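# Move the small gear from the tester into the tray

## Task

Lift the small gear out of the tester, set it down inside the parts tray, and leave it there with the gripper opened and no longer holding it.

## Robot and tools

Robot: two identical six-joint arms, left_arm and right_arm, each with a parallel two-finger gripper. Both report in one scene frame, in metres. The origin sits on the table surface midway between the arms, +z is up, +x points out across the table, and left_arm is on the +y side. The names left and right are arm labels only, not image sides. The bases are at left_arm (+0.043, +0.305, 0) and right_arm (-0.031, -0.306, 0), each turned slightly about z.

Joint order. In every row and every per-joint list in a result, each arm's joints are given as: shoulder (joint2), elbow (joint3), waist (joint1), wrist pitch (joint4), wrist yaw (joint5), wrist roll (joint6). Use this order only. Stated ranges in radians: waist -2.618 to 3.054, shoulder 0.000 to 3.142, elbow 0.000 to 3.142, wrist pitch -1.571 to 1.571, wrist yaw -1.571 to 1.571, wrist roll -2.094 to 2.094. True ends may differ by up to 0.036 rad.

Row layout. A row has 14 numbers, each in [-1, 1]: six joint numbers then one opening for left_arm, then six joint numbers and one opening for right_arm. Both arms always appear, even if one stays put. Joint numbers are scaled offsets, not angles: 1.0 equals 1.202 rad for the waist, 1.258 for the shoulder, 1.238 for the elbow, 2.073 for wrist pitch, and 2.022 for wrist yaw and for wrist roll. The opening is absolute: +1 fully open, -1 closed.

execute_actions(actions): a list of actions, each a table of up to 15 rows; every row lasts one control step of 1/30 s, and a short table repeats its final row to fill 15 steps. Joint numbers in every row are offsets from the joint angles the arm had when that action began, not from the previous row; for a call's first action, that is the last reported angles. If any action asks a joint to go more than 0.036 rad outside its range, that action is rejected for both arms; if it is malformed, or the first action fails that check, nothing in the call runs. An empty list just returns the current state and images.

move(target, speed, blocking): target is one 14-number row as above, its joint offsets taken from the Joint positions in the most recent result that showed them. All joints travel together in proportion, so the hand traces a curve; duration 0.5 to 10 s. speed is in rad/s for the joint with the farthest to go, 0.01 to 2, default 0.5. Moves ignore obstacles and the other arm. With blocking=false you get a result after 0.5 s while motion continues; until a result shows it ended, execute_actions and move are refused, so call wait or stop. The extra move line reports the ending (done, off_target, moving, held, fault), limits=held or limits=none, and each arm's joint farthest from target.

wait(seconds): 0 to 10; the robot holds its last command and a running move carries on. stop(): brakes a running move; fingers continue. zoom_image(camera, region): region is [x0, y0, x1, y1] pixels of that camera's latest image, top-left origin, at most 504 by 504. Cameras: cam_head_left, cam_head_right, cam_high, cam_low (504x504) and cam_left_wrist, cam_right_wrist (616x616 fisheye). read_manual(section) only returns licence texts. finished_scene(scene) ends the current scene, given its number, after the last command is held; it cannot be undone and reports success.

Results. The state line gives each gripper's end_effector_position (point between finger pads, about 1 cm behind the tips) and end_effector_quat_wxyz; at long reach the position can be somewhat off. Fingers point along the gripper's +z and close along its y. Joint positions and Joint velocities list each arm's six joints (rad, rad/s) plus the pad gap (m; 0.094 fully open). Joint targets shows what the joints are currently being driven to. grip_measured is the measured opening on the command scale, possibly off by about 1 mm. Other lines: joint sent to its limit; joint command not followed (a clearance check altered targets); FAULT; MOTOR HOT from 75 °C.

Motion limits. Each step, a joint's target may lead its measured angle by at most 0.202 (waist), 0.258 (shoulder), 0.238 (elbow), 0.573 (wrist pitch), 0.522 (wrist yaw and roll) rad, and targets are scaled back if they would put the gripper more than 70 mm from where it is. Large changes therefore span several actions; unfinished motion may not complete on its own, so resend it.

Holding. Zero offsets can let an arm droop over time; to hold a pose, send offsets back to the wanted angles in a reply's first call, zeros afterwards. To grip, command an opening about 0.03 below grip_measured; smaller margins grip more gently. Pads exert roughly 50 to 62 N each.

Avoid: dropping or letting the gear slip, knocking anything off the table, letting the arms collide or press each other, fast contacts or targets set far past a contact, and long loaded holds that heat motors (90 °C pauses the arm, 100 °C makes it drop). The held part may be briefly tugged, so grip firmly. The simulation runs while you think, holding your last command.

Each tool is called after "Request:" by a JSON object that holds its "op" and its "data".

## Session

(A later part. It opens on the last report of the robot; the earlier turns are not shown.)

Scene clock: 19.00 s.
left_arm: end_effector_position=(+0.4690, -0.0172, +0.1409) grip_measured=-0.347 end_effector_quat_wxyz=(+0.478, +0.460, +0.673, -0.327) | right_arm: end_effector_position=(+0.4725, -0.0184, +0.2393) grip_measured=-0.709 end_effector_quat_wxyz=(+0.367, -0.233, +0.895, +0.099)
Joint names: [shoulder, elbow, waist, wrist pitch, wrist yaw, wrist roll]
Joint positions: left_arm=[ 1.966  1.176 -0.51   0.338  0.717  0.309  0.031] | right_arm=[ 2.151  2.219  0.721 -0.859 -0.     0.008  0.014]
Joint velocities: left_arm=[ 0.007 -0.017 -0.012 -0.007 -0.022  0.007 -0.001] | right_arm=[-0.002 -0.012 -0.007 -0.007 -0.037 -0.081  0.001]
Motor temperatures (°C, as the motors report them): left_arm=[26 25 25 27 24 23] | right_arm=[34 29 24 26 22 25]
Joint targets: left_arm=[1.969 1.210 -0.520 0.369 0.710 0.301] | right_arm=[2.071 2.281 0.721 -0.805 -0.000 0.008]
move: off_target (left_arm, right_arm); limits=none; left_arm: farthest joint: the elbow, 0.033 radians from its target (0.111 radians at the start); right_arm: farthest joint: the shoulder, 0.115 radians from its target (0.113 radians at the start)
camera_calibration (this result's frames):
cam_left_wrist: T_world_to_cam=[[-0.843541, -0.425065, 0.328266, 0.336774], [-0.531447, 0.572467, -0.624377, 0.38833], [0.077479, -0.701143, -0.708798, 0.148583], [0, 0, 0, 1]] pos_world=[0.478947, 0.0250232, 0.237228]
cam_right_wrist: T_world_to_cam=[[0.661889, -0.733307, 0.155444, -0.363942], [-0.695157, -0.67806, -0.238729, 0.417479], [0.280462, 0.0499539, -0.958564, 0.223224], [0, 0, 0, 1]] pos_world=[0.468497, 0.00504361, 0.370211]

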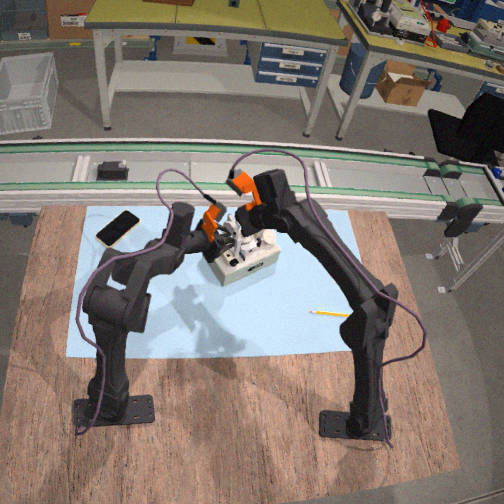

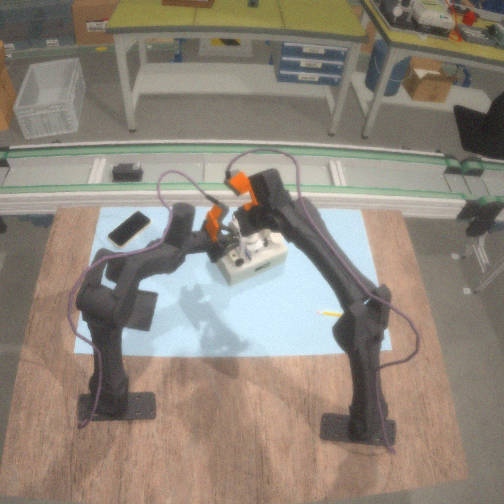

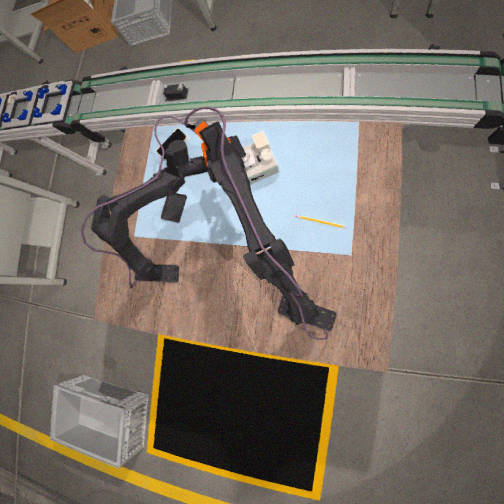

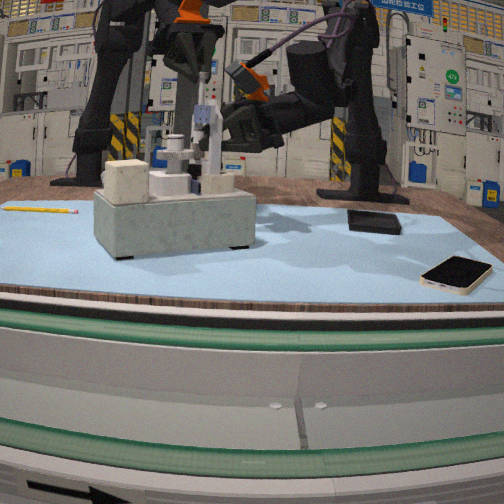

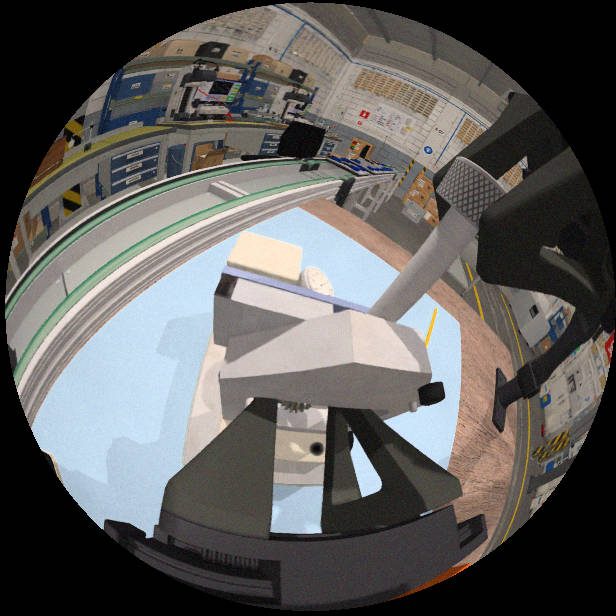

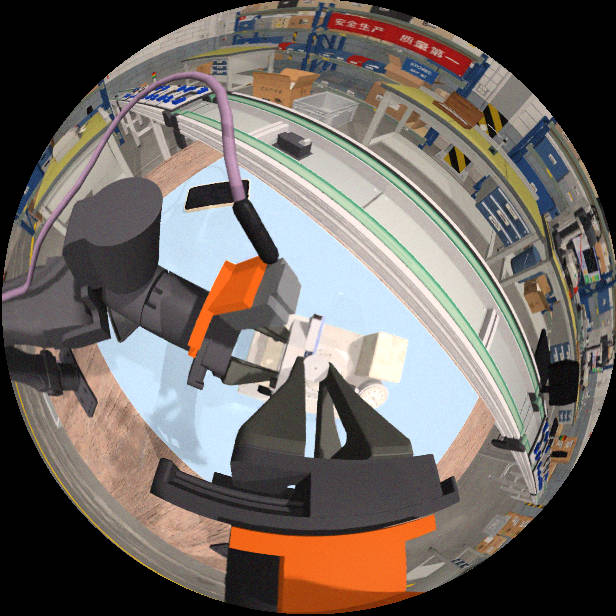

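Request:
{"op": "move", "data": {"target": [0.006,-0.006,-0.012,0.012,0,0,-0.35,-0.09,0.07,0,0.035,0,0,-0.78], "speed": 0.05}}

Request:
{"op": "move", "data": {"target": [0.006,0.022,-0.005,0.012,0,0,-0.72,-0.09,0.07,0,0.035,0,0,-0.78], "speed": 0.1}}

Request:
{"op": "zoom_image", "data": {"camera": "cam_low", "region": [130, 40, 310, 220]}}

Scene clock: 21.80 s.
left_arm: end_effector_position=(+0.4677, -0.0191, +0.1414) grip_measured=-0.347 end_effector_quat_wxyz=(+0.478, +0.461, +0.672, -0.328) | right_arm: end_effector_position=(+0.4724, -0.0184, +0.2373) grip_measured=-0.709 end_effector_quat_wxyz=(+0.365, -0.233, +0.896, +0.098)
Joint names: [shoulder, elbow, waist, wrist pitch, wrist yaw, wrist roll]
Joint positions: left_arm=[ 1.966  1.176 -0.515  0.341  0.718  0.309  0.031] | right_arm=[ 2.153  2.217  0.721 -0.859 -0.     0.008  0.014]
Joint velocities: left_arm=[ 0.002  0.002 -0.012 -0.051 -0.007  0.066  0.   ] | right_arm=[-0.002  0.022  0.002  0.037 -0.081 -0.022  0.   ]
Motor temperatures (°C, as the motors report them): left_arm=[26 25 25 27 24 23] | right_arm=[35 29 24 26 22 25]
Joint targets: left_arm=[1.974 1.169 -0.525 0.363 0.717 0.309] | right_arm=[2.072 2.279 0.721 -0.808 -0.000 0.008]
move: off_target (left_arm, right_arm); limits=none; left_arm: farthest joint: the wrist pitch, 0.022 radians from its target (0.025 radians at the start); right_arm: farthest joint: the shoulder, 0.115 radians from its target (0.113 radians at the start)
camera_calibration (this result's frames):
cam_left_wrist: T_world_to_cam=[[-0.845957, -0.42093, 0.327375, 0.336122], [-0.527869, 0.574031, -0.625973, 0.387621], [0.0755674, -0.702357, -0.707802, 0.14839], [0, 0, 0, 1]] pos_world=[0.477745, 0.0232, 0.237634]
cam_right_wrist: T_world_to_cam=[[0.662506, -0.732957, 0.154465, -0.363646], [-0.696099, -0.678594, -0.234426, 0.416263], [0.276644, 0.047786, -0.959784, 0.223374], [0, 0, 0, 1]] pos_world=[0.468883, 0.00526269, 0.368144]

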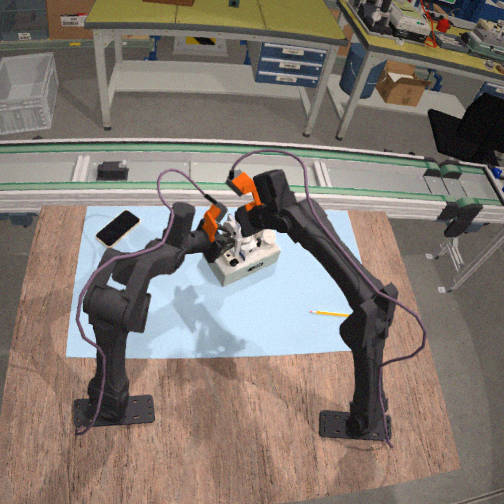

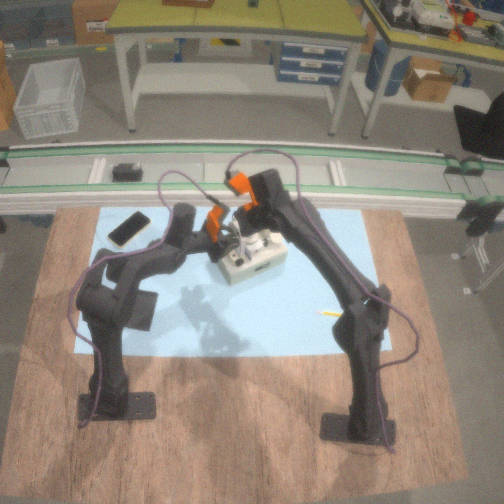

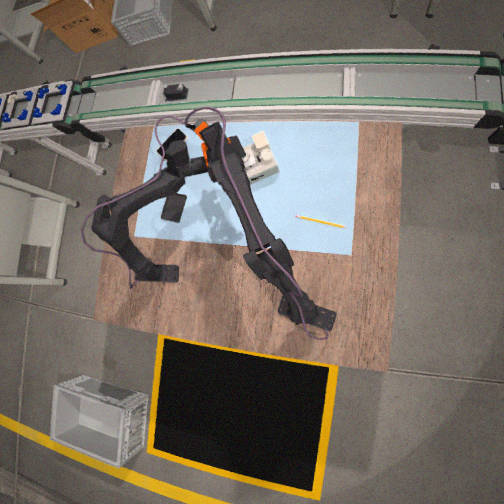

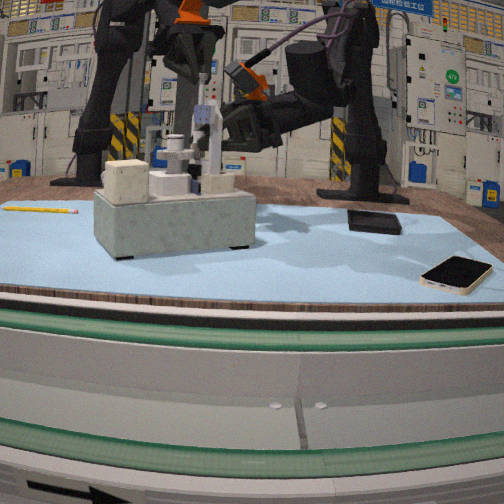

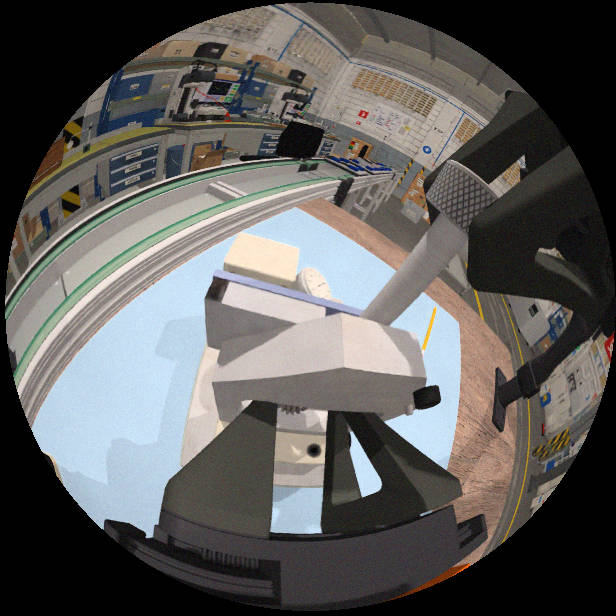

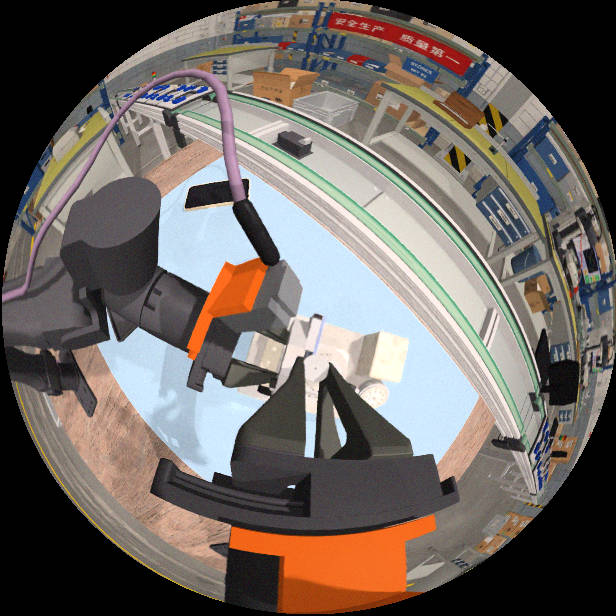

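Scene clock: 23.17 s.
left_arm: end_effector_position=(+0.4694, -0.0183, +0.1415) grip_measured=-0.640 end_effector_quat_wxyz=(+0.480, +0.459, +0.673, -0.325) | right_arm: end_effector_position=(+0.4724, -0.0184, +0.2376) grip_measured=-0.709 end_effector_quat_wxyz=(+0.366, -0.233, +0.896, +0.098)
Joint names: [shoulder, elbow, waist, wrist pitch, wrist yaw, wrist roll]
Joint positions: left_arm=[ 1.966  1.176 -0.514  0.344  0.709  0.306  0.017] | right_arm=[ 2.152  2.216  0.721 -0.858 -0.     0.008  0.014]
Joint velocities: left_arm=[ 0.012  0.007 -0.002  0.022  0.022 -0.081 -0.001] | right_arm=[-0.002 -0.007 -0.007 -0.022 -0.095  0.022 -0.001]
Motor temperatures (°C, as the motors report them): left_arm=[26 25 25 28 24 23] | right_arm=[36 30 24 26 22 25]
Joint targets: left_arm=[1.974 1.203 -0.520 0.365 0.718 0.309] | right_arm=[2.072 2.279 0.721 -0.807 -0.000 0.008]
move: off_target (left_arm, right_arm); limits=none; left_arm: farthest joint: the elbow, 0.027 radians from its target (0.027 radians at the start); right_arm: farthest joint: the shoulder, 0.112 radians from its target (0.113 radians at the start)
camera_calibration (this result's frames):
cam_left_wrist: T_world_to_cam=[[-0.842845, -0.428738, 0.325263, 0.33646], [-0.531696, 0.570049, -0.626373, 0.389952], [0.0831336, -0.700877, -0.708421, 0.145424], [0, 0, 0, 1]] pos_world=[0.47883, 0.0238852, 0.237839]
cam_right_wrist: T_world_to_cam=[[0.662352, -0.733045, 0.15471, -0.363688], [-0.695865, -0.678461, -0.235503, 0.416516], [0.277599, 0.0483282, -0.959481, 0.223149], [0, 0, 0, 1]] pos_world=[0.468783, 0.00520595, 0.368464]

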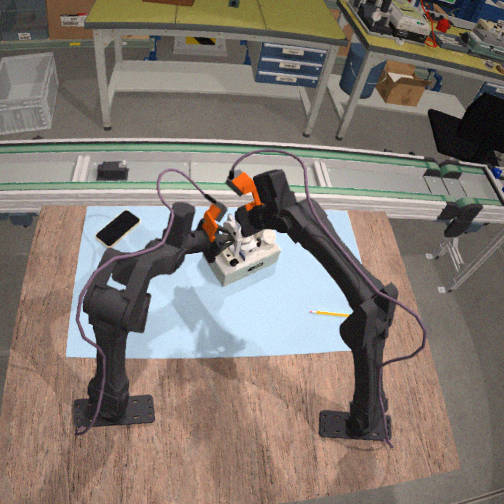

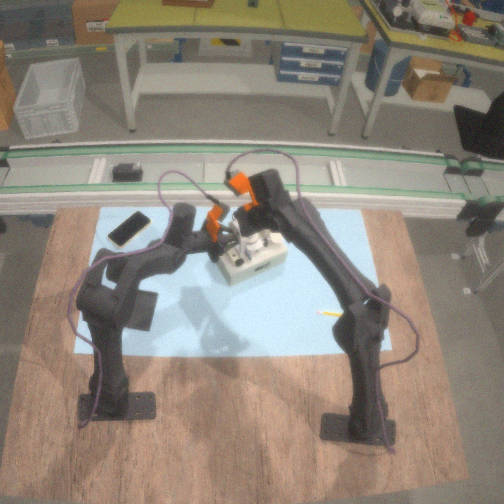

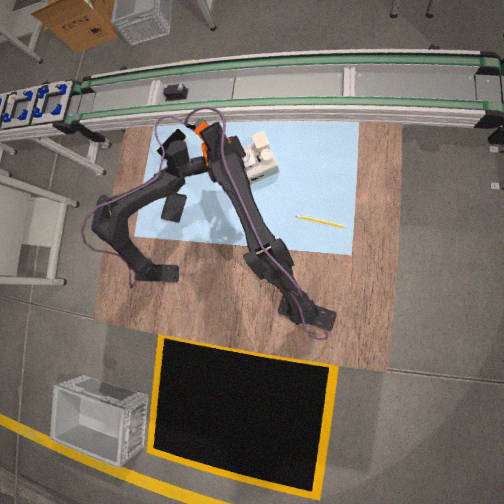

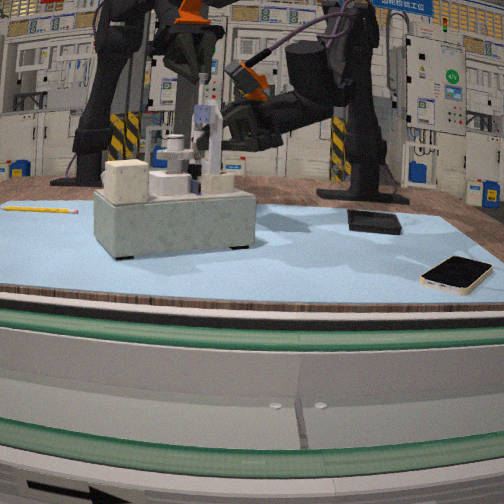

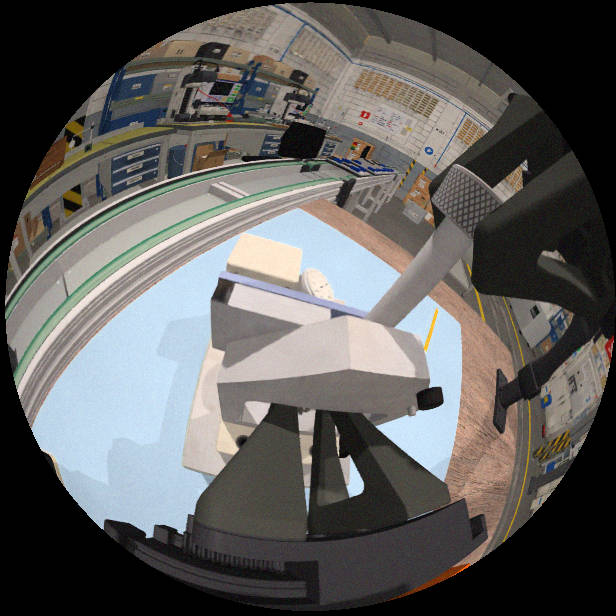

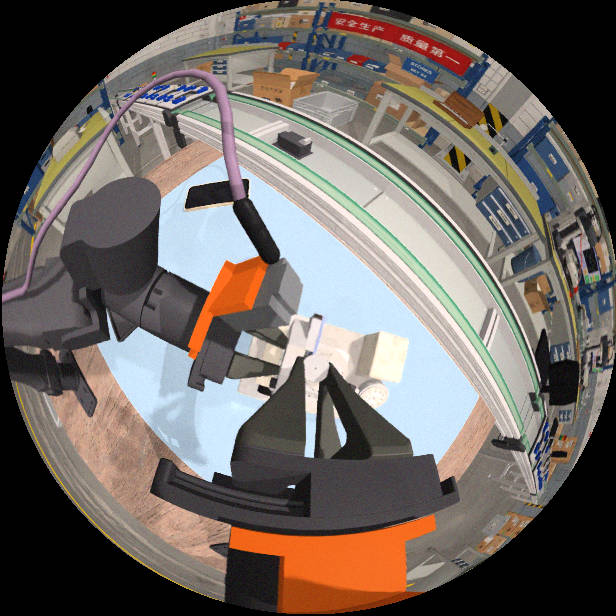

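Region (130, 40, 310, 220) of cam_low's 504x504 image, scaled by 2.800, with more detail than that image has.

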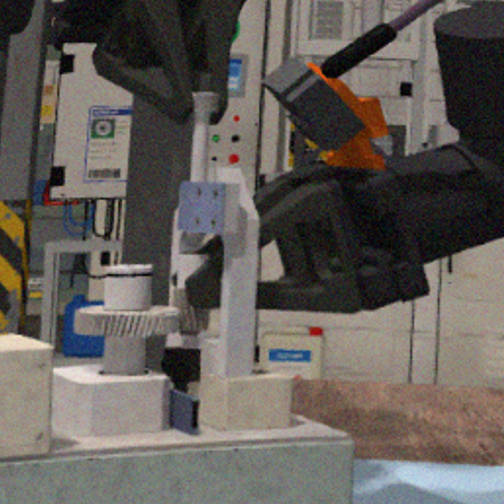

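Request:
{"op": "move", "data": {"target": [0.006,-0.04,-0.005,0.0,0,0,-0.35,-0.09,0.07,0,0.035,0,0,-0.78], "speed": 0.05}}

Request:
{"op": "zoom_image", "data": {"camera": "cam_low", "region": [130, 40, 310, 220]}}

Scene clock: 25.77 s.
left_arm: end_effector_position=(+0.4615, -0.0147, +0.1264) grip_measured=-0.353 end_effector_quat_wxyz=(+0.464, +0.457, +0.685, -0.327) | right_arm: end_effector_position=(+0.4724, -0.0184, +0.2379) grip_measured=-0.709 end_effector_quat_wxyz=(+0.366, -0.233, +0.895, +0.098)
Joint names: [shoulder, elbow, waist, wrist pitch, wrist yaw, wrist roll]
Joint positions: left_arm=[ 1.966  1.139 -0.514  0.341  0.709  0.306  0.03 ] | right_arm=[ 2.151  2.215  0.721 -0.857 -0.     0.008  0.014]
Joint velocities: left_arm=[ 0.002  0.007  0.012 -0.022  0.066 -0.066 -0.   ] | right_arm=[ 0.002 -0.007  0.002 -0.007 -0.022 -0.081 -0.001]
Motor temperatures (°C, as the motors report them): left_arm=[27 25 25 28 24 23] | right_arm=[37 30 24 27 22 25]
Joint targets: left_arm=[1.974 1.127 -0.520 0.344 0.709 0.306] | right_arm=[2.070 2.278 0.721 -0.806 -0.000 0.008]
move: off_target (right_arm); limits=none; left_arm: farthest joint: the elbow, 0.013 radians from its target (0.050 radians at the start); right_arm: farthest joint: the shoulder, 0.112 radians from its target (0.113 radians at the start)
camera_calibration (this result's frames):
cam_left_wrist: T_world_to_cam=[[-0.830713, -0.434336, 0.348236, 0.327706], [-0.553739, 0.58022, -0.597258, 0.380827], [0.057357, -0.688982, -0.722505, 0.151755], [0, 0, 0, 1]] pos_world=[0.474404, 0.0259276, 0.222976]
cam_right_wrist: T_world_to_cam=[[0.662377, -0.732916, 0.155213, -0.363863], [-0.695415, -0.678572, -0.236512, 0.416581], [0.278667, 0.0487228, -0.959151, 0.222937], [0, 0, 0, 1]] pos_world=[0.468586, 0.0051369, 0.368833]

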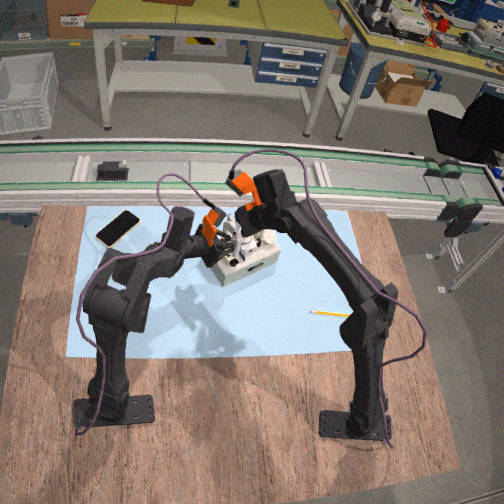

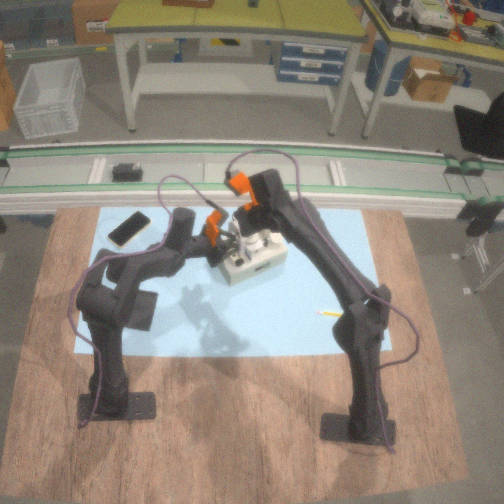

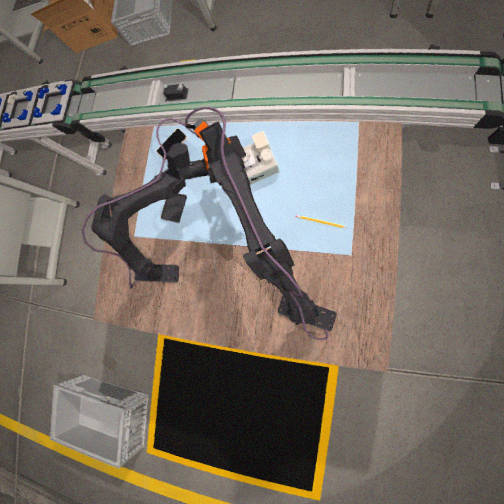

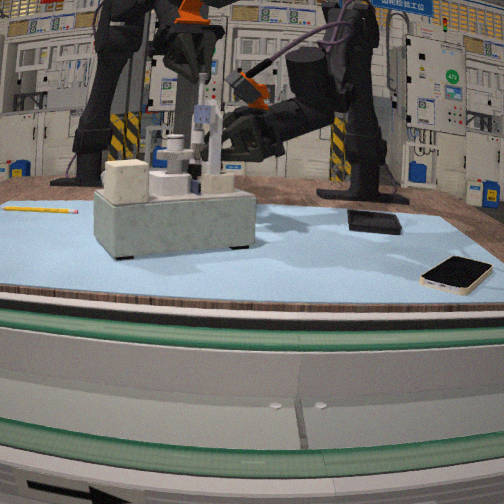

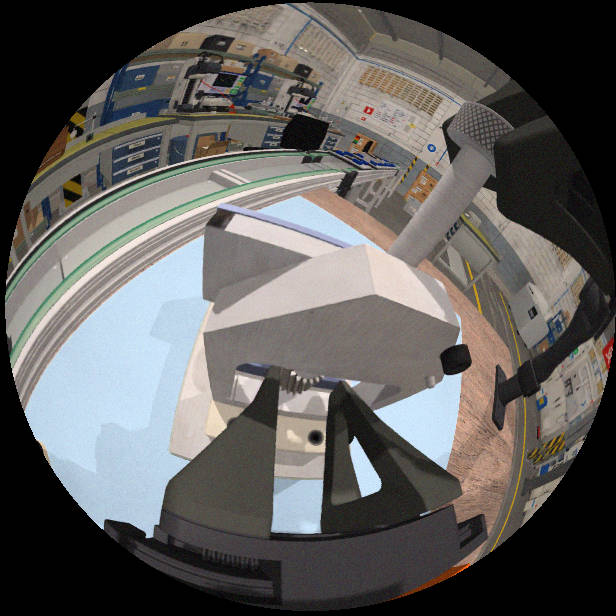

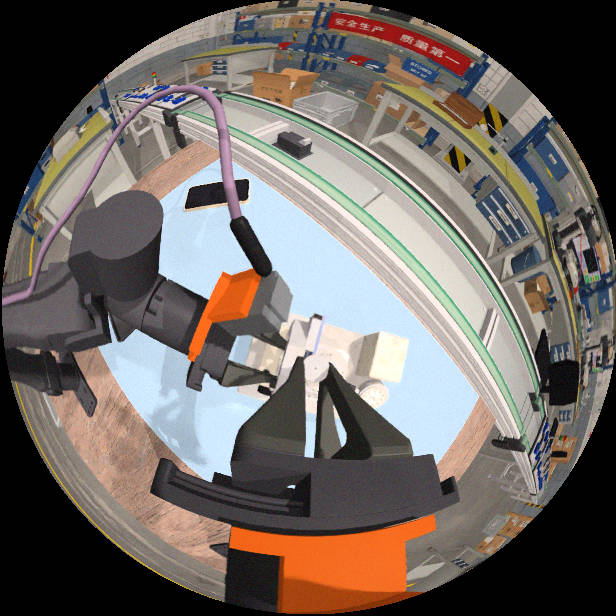

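Region (130, 40, 310, 220) of cam_low's 504x504 image, scaled by 2.800, with more detail than that image has.

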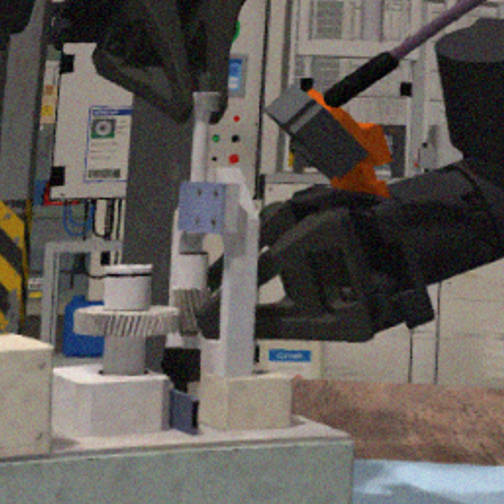

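Request:
{"op": "move", "data": {"target": [0.018,0.0,-0.02,0.005,0,0,-0.35,-0.09,0.07,0,0.035,0,0,-0.78], "speed": 0.05}}

Request:
{"op": "move", "data": {"target": [0.005,0.005,-0.005,0.005,0,0,-0.72,-0.1,0.08,0,0.035,0,0,-0.78], "speed": 0.1}}

Request:
{"op": "zoom_image", "data": {"camera": "cam_low", "region": [130, 40, 310, 220]}}

Scene clock: 28.43 s.
left_arm: end_effector_position=(+0.4622, -0.0173, +0.1258) grip_measured=-0.353 end_effector_quat_wxyz=(+0.468, +0.458, +0.681, -0.326) | right_arm: end_effector_position=(+0.4724, -0.0184, +0.2377) grip_measured=-0.709 end_effector_quat_wxyz=(+0.366, -0.233, +0.895, +0.098)
Joint names: [shoulder, elbow, waist, wrist pitch, wrist yaw, wrist roll]
Joint positions: left_arm=[ 1.974  1.139 -0.519  0.36   0.704  0.306  0.03 ] | right_arm=[ 2.15   2.213  0.721 -0.856 -0.     0.008  0.014]
Joint velocities: left_arm=[-0.022 -0.002 -0.002 -0.007  0.022 -0.037 -0.   ] | right_arm=[ 0.007  0.002 -0.007 -0.022 -0.007  0.037  0.   ]
Motor temperatures (°C, as the motors report them): left_arm=[27 25 25 28 24 23] | right_arm=[38 30 24 27 22 25]
Joint targets: left_arm=[1.989 1.139 -0.538 0.351 0.709 0.306] | right_arm=[2.070 2.276 0.721 -0.805 -0.000 0.008]
move: off_target (right_arm); limits=none; left_arm: farthest joint: the waist, 0.019 radians from its target (0.024 radians at the start); right_arm: farthest joint: the shoulder, 0.113 radians from its target (0.113 radians at the start)
camera_calibration (this result's frames):
cam_left_wrist: T_world_to_cam=[[-0.834908, -0.432661, 0.340196, 0.330349], [-0.546581, 0.579188, -0.604806, 0.379978], [0.0646394, -0.690902, -0.720053, 0.145753], [0, 0, 0, 1]] pos_world=[0.474078, 0.0235512, 0.22238]
cam_right_wrist: T_world_to_cam=[[0.662377, -0.732916, 0.155213, -0.363829], [-0.695415, -0.678572, -0.236512, 0.41653], [0.278667, 0.0487228, -0.959151, 0.222725], [0, 0, 0, 1]] pos_world=[0.468587, 0.00513791, 0.368612]

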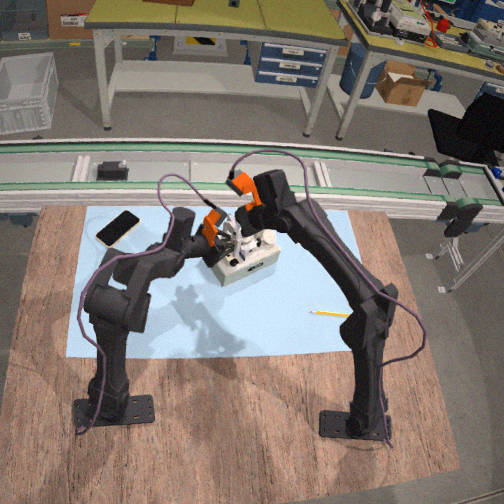

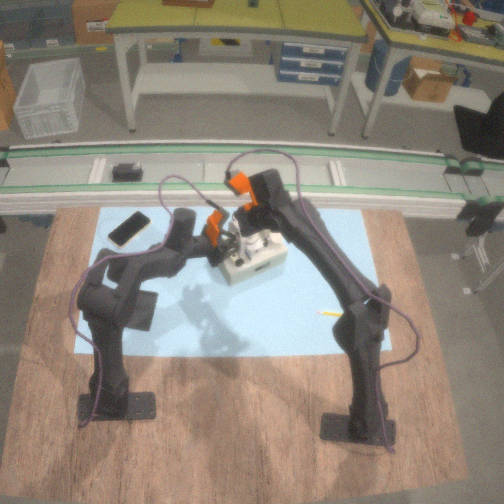

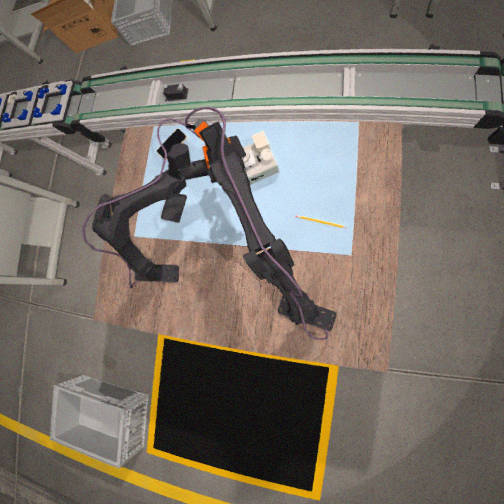

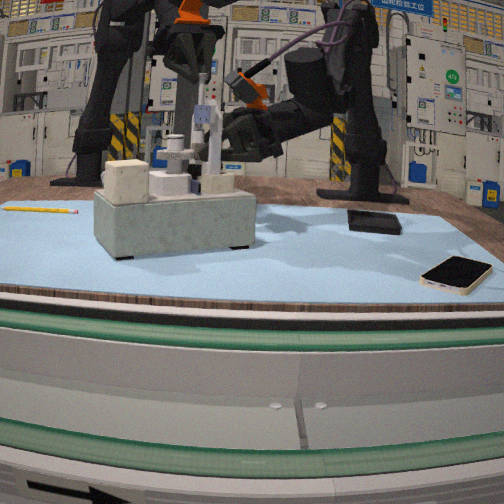

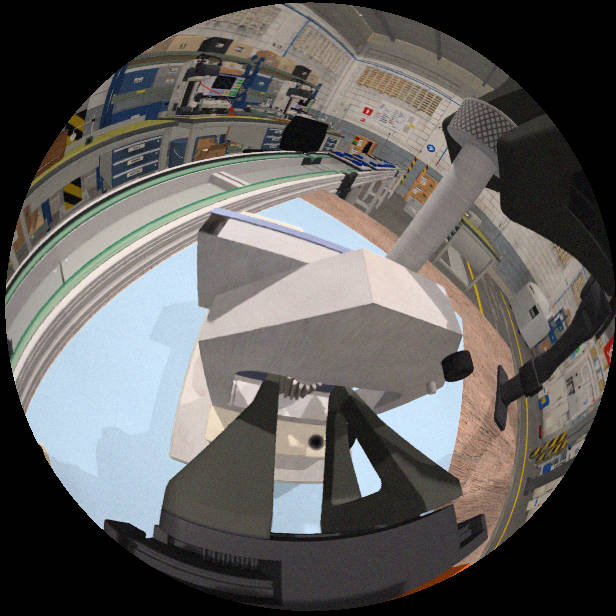

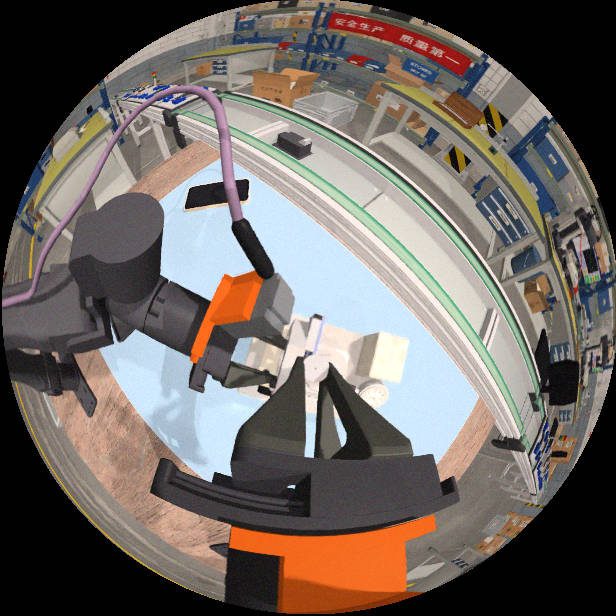

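Scene clock: 29.93 s.
left_arm: end_effector_position=(+0.4674, -0.0144, +0.1262) grip_measured=-0.639 end_effector_quat_wxyz=(+0.475, +0.454, +0.684, -0.316) | right_arm: end_effector_position=(+0.4723, -0.0185, +0.2373) grip_measured=-0.709 end_effector_quat_wxyz=(+0.366, -0.233, +0.896, +0.098)
Joint names: [shoulder, elbow, waist, wrist pitch, wrist yaw, wrist roll]
Joint positions: left_arm=[ 1.975  1.139 -0.516  0.37   0.684  0.306  0.017] | right_arm=[ 2.15   2.212  0.721 -0.855 -0.     0.008  0.014]
Joint velocities: left_arm=[-0.002 -0.007  0.012  0.037  0.007 -0.007 -0.   ] | right_arm=[ 0.002 -0.007  0.002 -0.037 -0.022 -0.022 -0.   ]
Motor temperatures (°C, as the motors report them): left_arm=[27 26 25 28 24 23] | right_arm=[39 30 24 27 22 25]
Joint targets: left_arm=[1.980 1.145 -0.525 0.370 0.704 0.306] | right_arm=[2.070 2.276 0.721 -0.809 -0.000 0.008]
move: off_target (right_arm); limits=none; left_arm: farthest joint: the wrist yaw, 0.020 radians from its target (0.000 radians at the start); right_arm: farthest joint: the shoulder, 0.126 radians from its target (0.126 radians at the start)
camera_calibration (this result's frames):
cam_left_wrist: T_world_to_cam=[[-0.829295, -0.452598, 0.327756, 0.334433], [-0.55168, 0.569705, -0.609168, 0.384231], [0.0889845, -0.685996, -0.722143, 0.136688], [0, 0, 0, 1]] pos_world=[0.477153, 0.0262329, 0.223157]
cam_right_wrist: T_world_to_cam=[[0.66248, -0.732858, 0.15505, -0.363764], [-0.695571, -0.678661, -0.235795, 0.41629], [0.278031, 0.0483614, -0.959354, 0.222688], [0, 0, 0, 1]] pos_world=[0.468631, 0.00516288, 0.368198]

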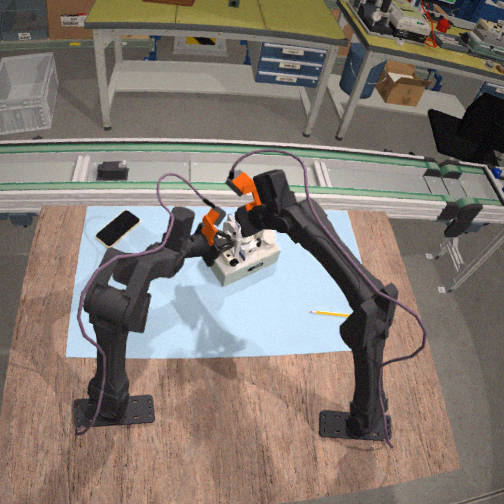

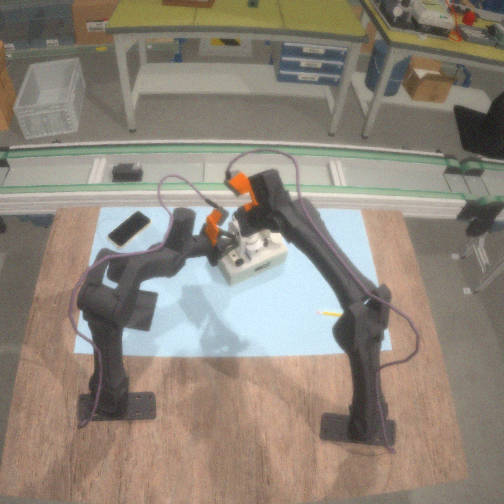

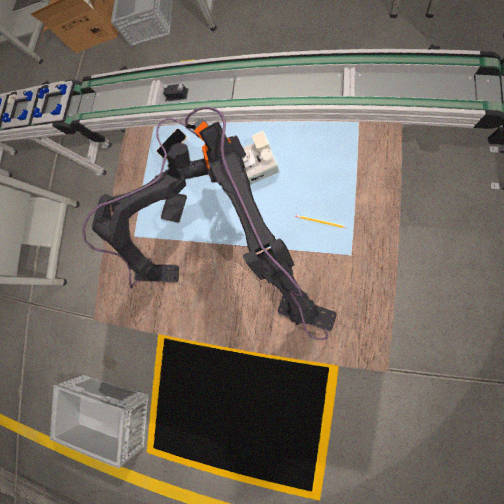

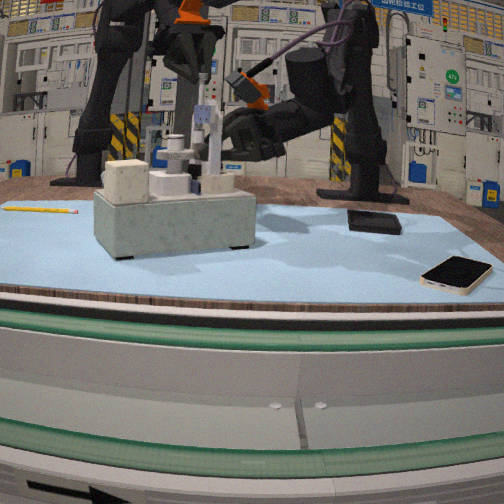

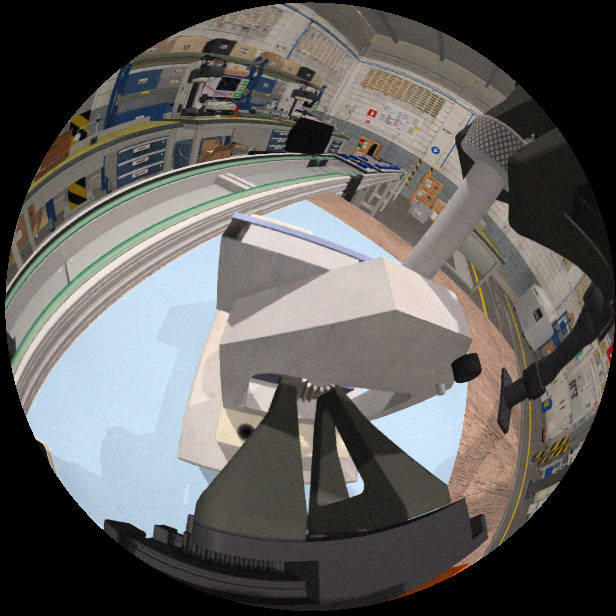

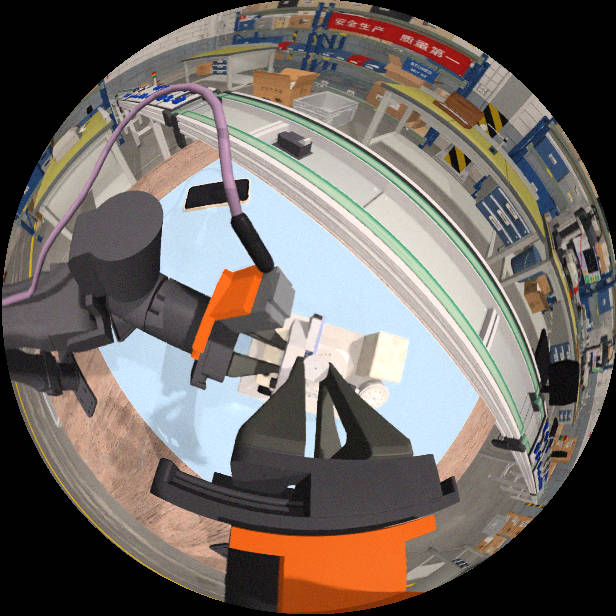

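Region (130, 40, 310, 220) of cam_low's 504x504 image, scaled by 2.800, with more detail than that image has.

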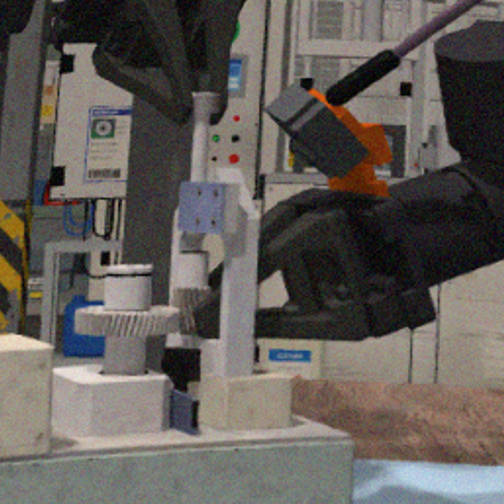

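Request:
{"op": "move", "data": {"target": [0,0.04,0,0.01,0.01,0,-0.72,-0.11,0.09,0,0.035,0,0,-0.78], "speed": 0.05}}

Request:
{"op": "zoom_image", "data": {"camera": "cam_low", "region": [130, 40, 310, 220]}}

Scene clock: 33.17 s.
left_arm: end_effector_position=(+0.4676, -0.0152, +0.1268) grip_measured=-0.639 end_effector_quat_wxyz=(+0.474, +0.454, +0.684, -0.317) | right_arm: end_effector_position=(+0.4724, -0.0184, +0.2405) grip_measured=-0.709 end_effector_quat_wxyz=(+0.368, -0.233, +0.895, +0.099)
Joint names: [shoulder, elbow, waist, wrist pitch, wrist yaw, wrist roll]
Joint positions: left_arm=[ 1.976  1.145 -0.516  0.363  0.685  0.306  0.017] | right_arm=[ 2.15   2.22   0.721 -0.859 -0.     0.008  0.014]
Joint velocities: left_arm=[-0.002  0.002 -0.027  0.022  0.022 -0.037 -0.001] | right_arm=[ 0.002 -0.002 -0.017 -0.066 -0.007  0.007 -0.001]
Motor temperatures (°C, as the motors report them): left_arm=[27 26 25 28 24 23] | right_arm=[40 31 24 27 22 25]
Joint targets: left_arm=[1.975 1.188 -0.516 0.391 0.704 0.306] | right_arm=[2.067 2.282 0.721 -0.813 -0.000 0.008]
move: off_target (left_arm, right_arm); limits=none; left_arm: farthest joint: the elbow, 0.044 radians from its target (0.049 radians at the start); right_arm: farthest joint: the shoulder, 0.138 radians from its target (0.139 radians at the start)
camera_calibration (this result's frames):
cam_left_wrist: T_world_to_cam=[[-0.829294, -0.451293, 0.329555, 0.333931], [-0.552123, 0.570737, -0.607799, 0.38517], [0.0862067, -0.685999, -0.722478, 0.137895], [0, 0, 0, 1]] pos_world=[0.477701, 0.0254659, 0.223684]
cam_right_wrist: T_world_to_cam=[[0.661757, -0.733268, 0.156192, -0.364217], [-0.694465, -0.678033, -0.240812, 0.417831], [0.282483, 0.0508892, -0.957922, 0.223283], [0, 0, 0, 1]] pos_world=[0.468118, 0.00487149, 0.371394]

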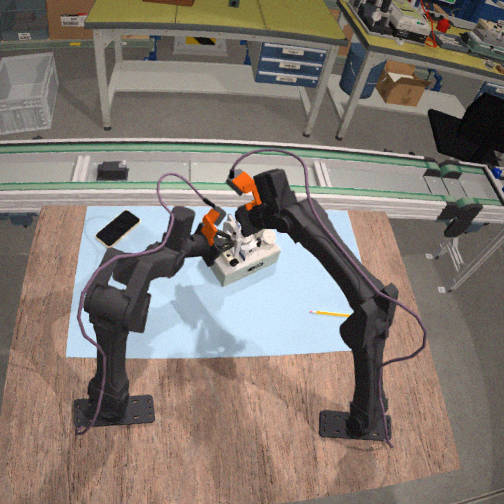

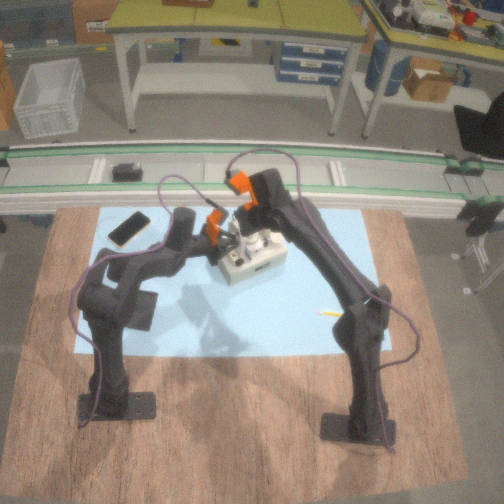

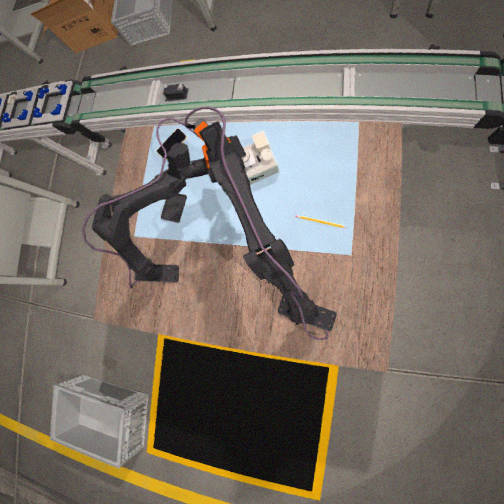

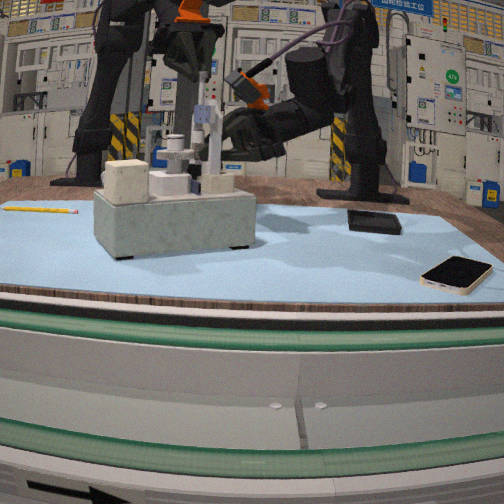

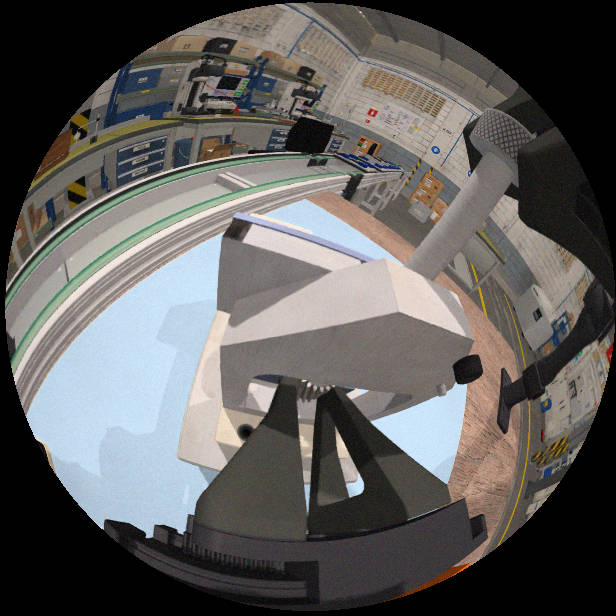

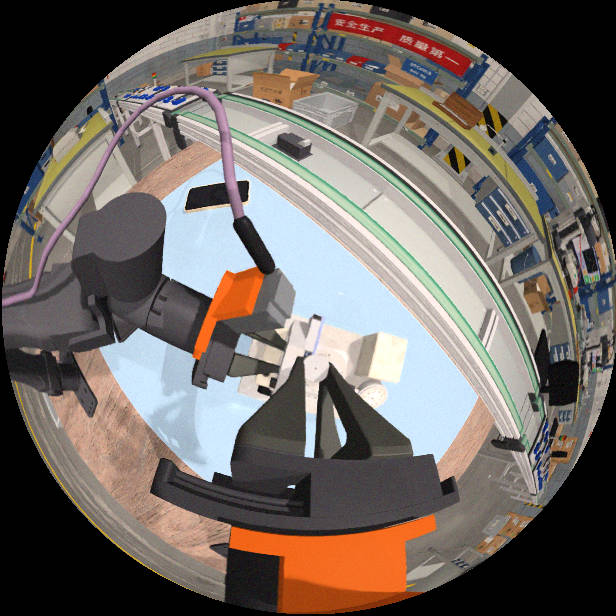

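Region (130, 40, 310, 220) of cam_low's 504x504 image, scaled by 2.800, with more detail than that image has.

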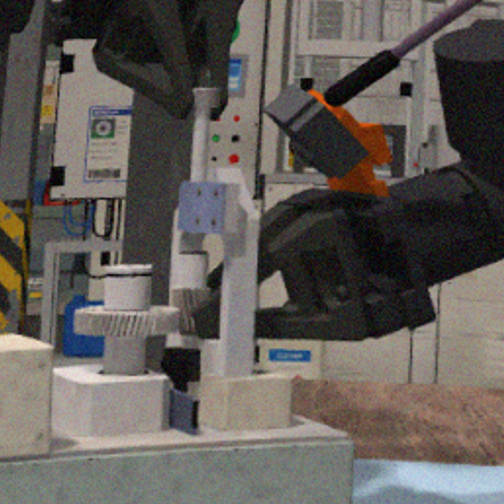

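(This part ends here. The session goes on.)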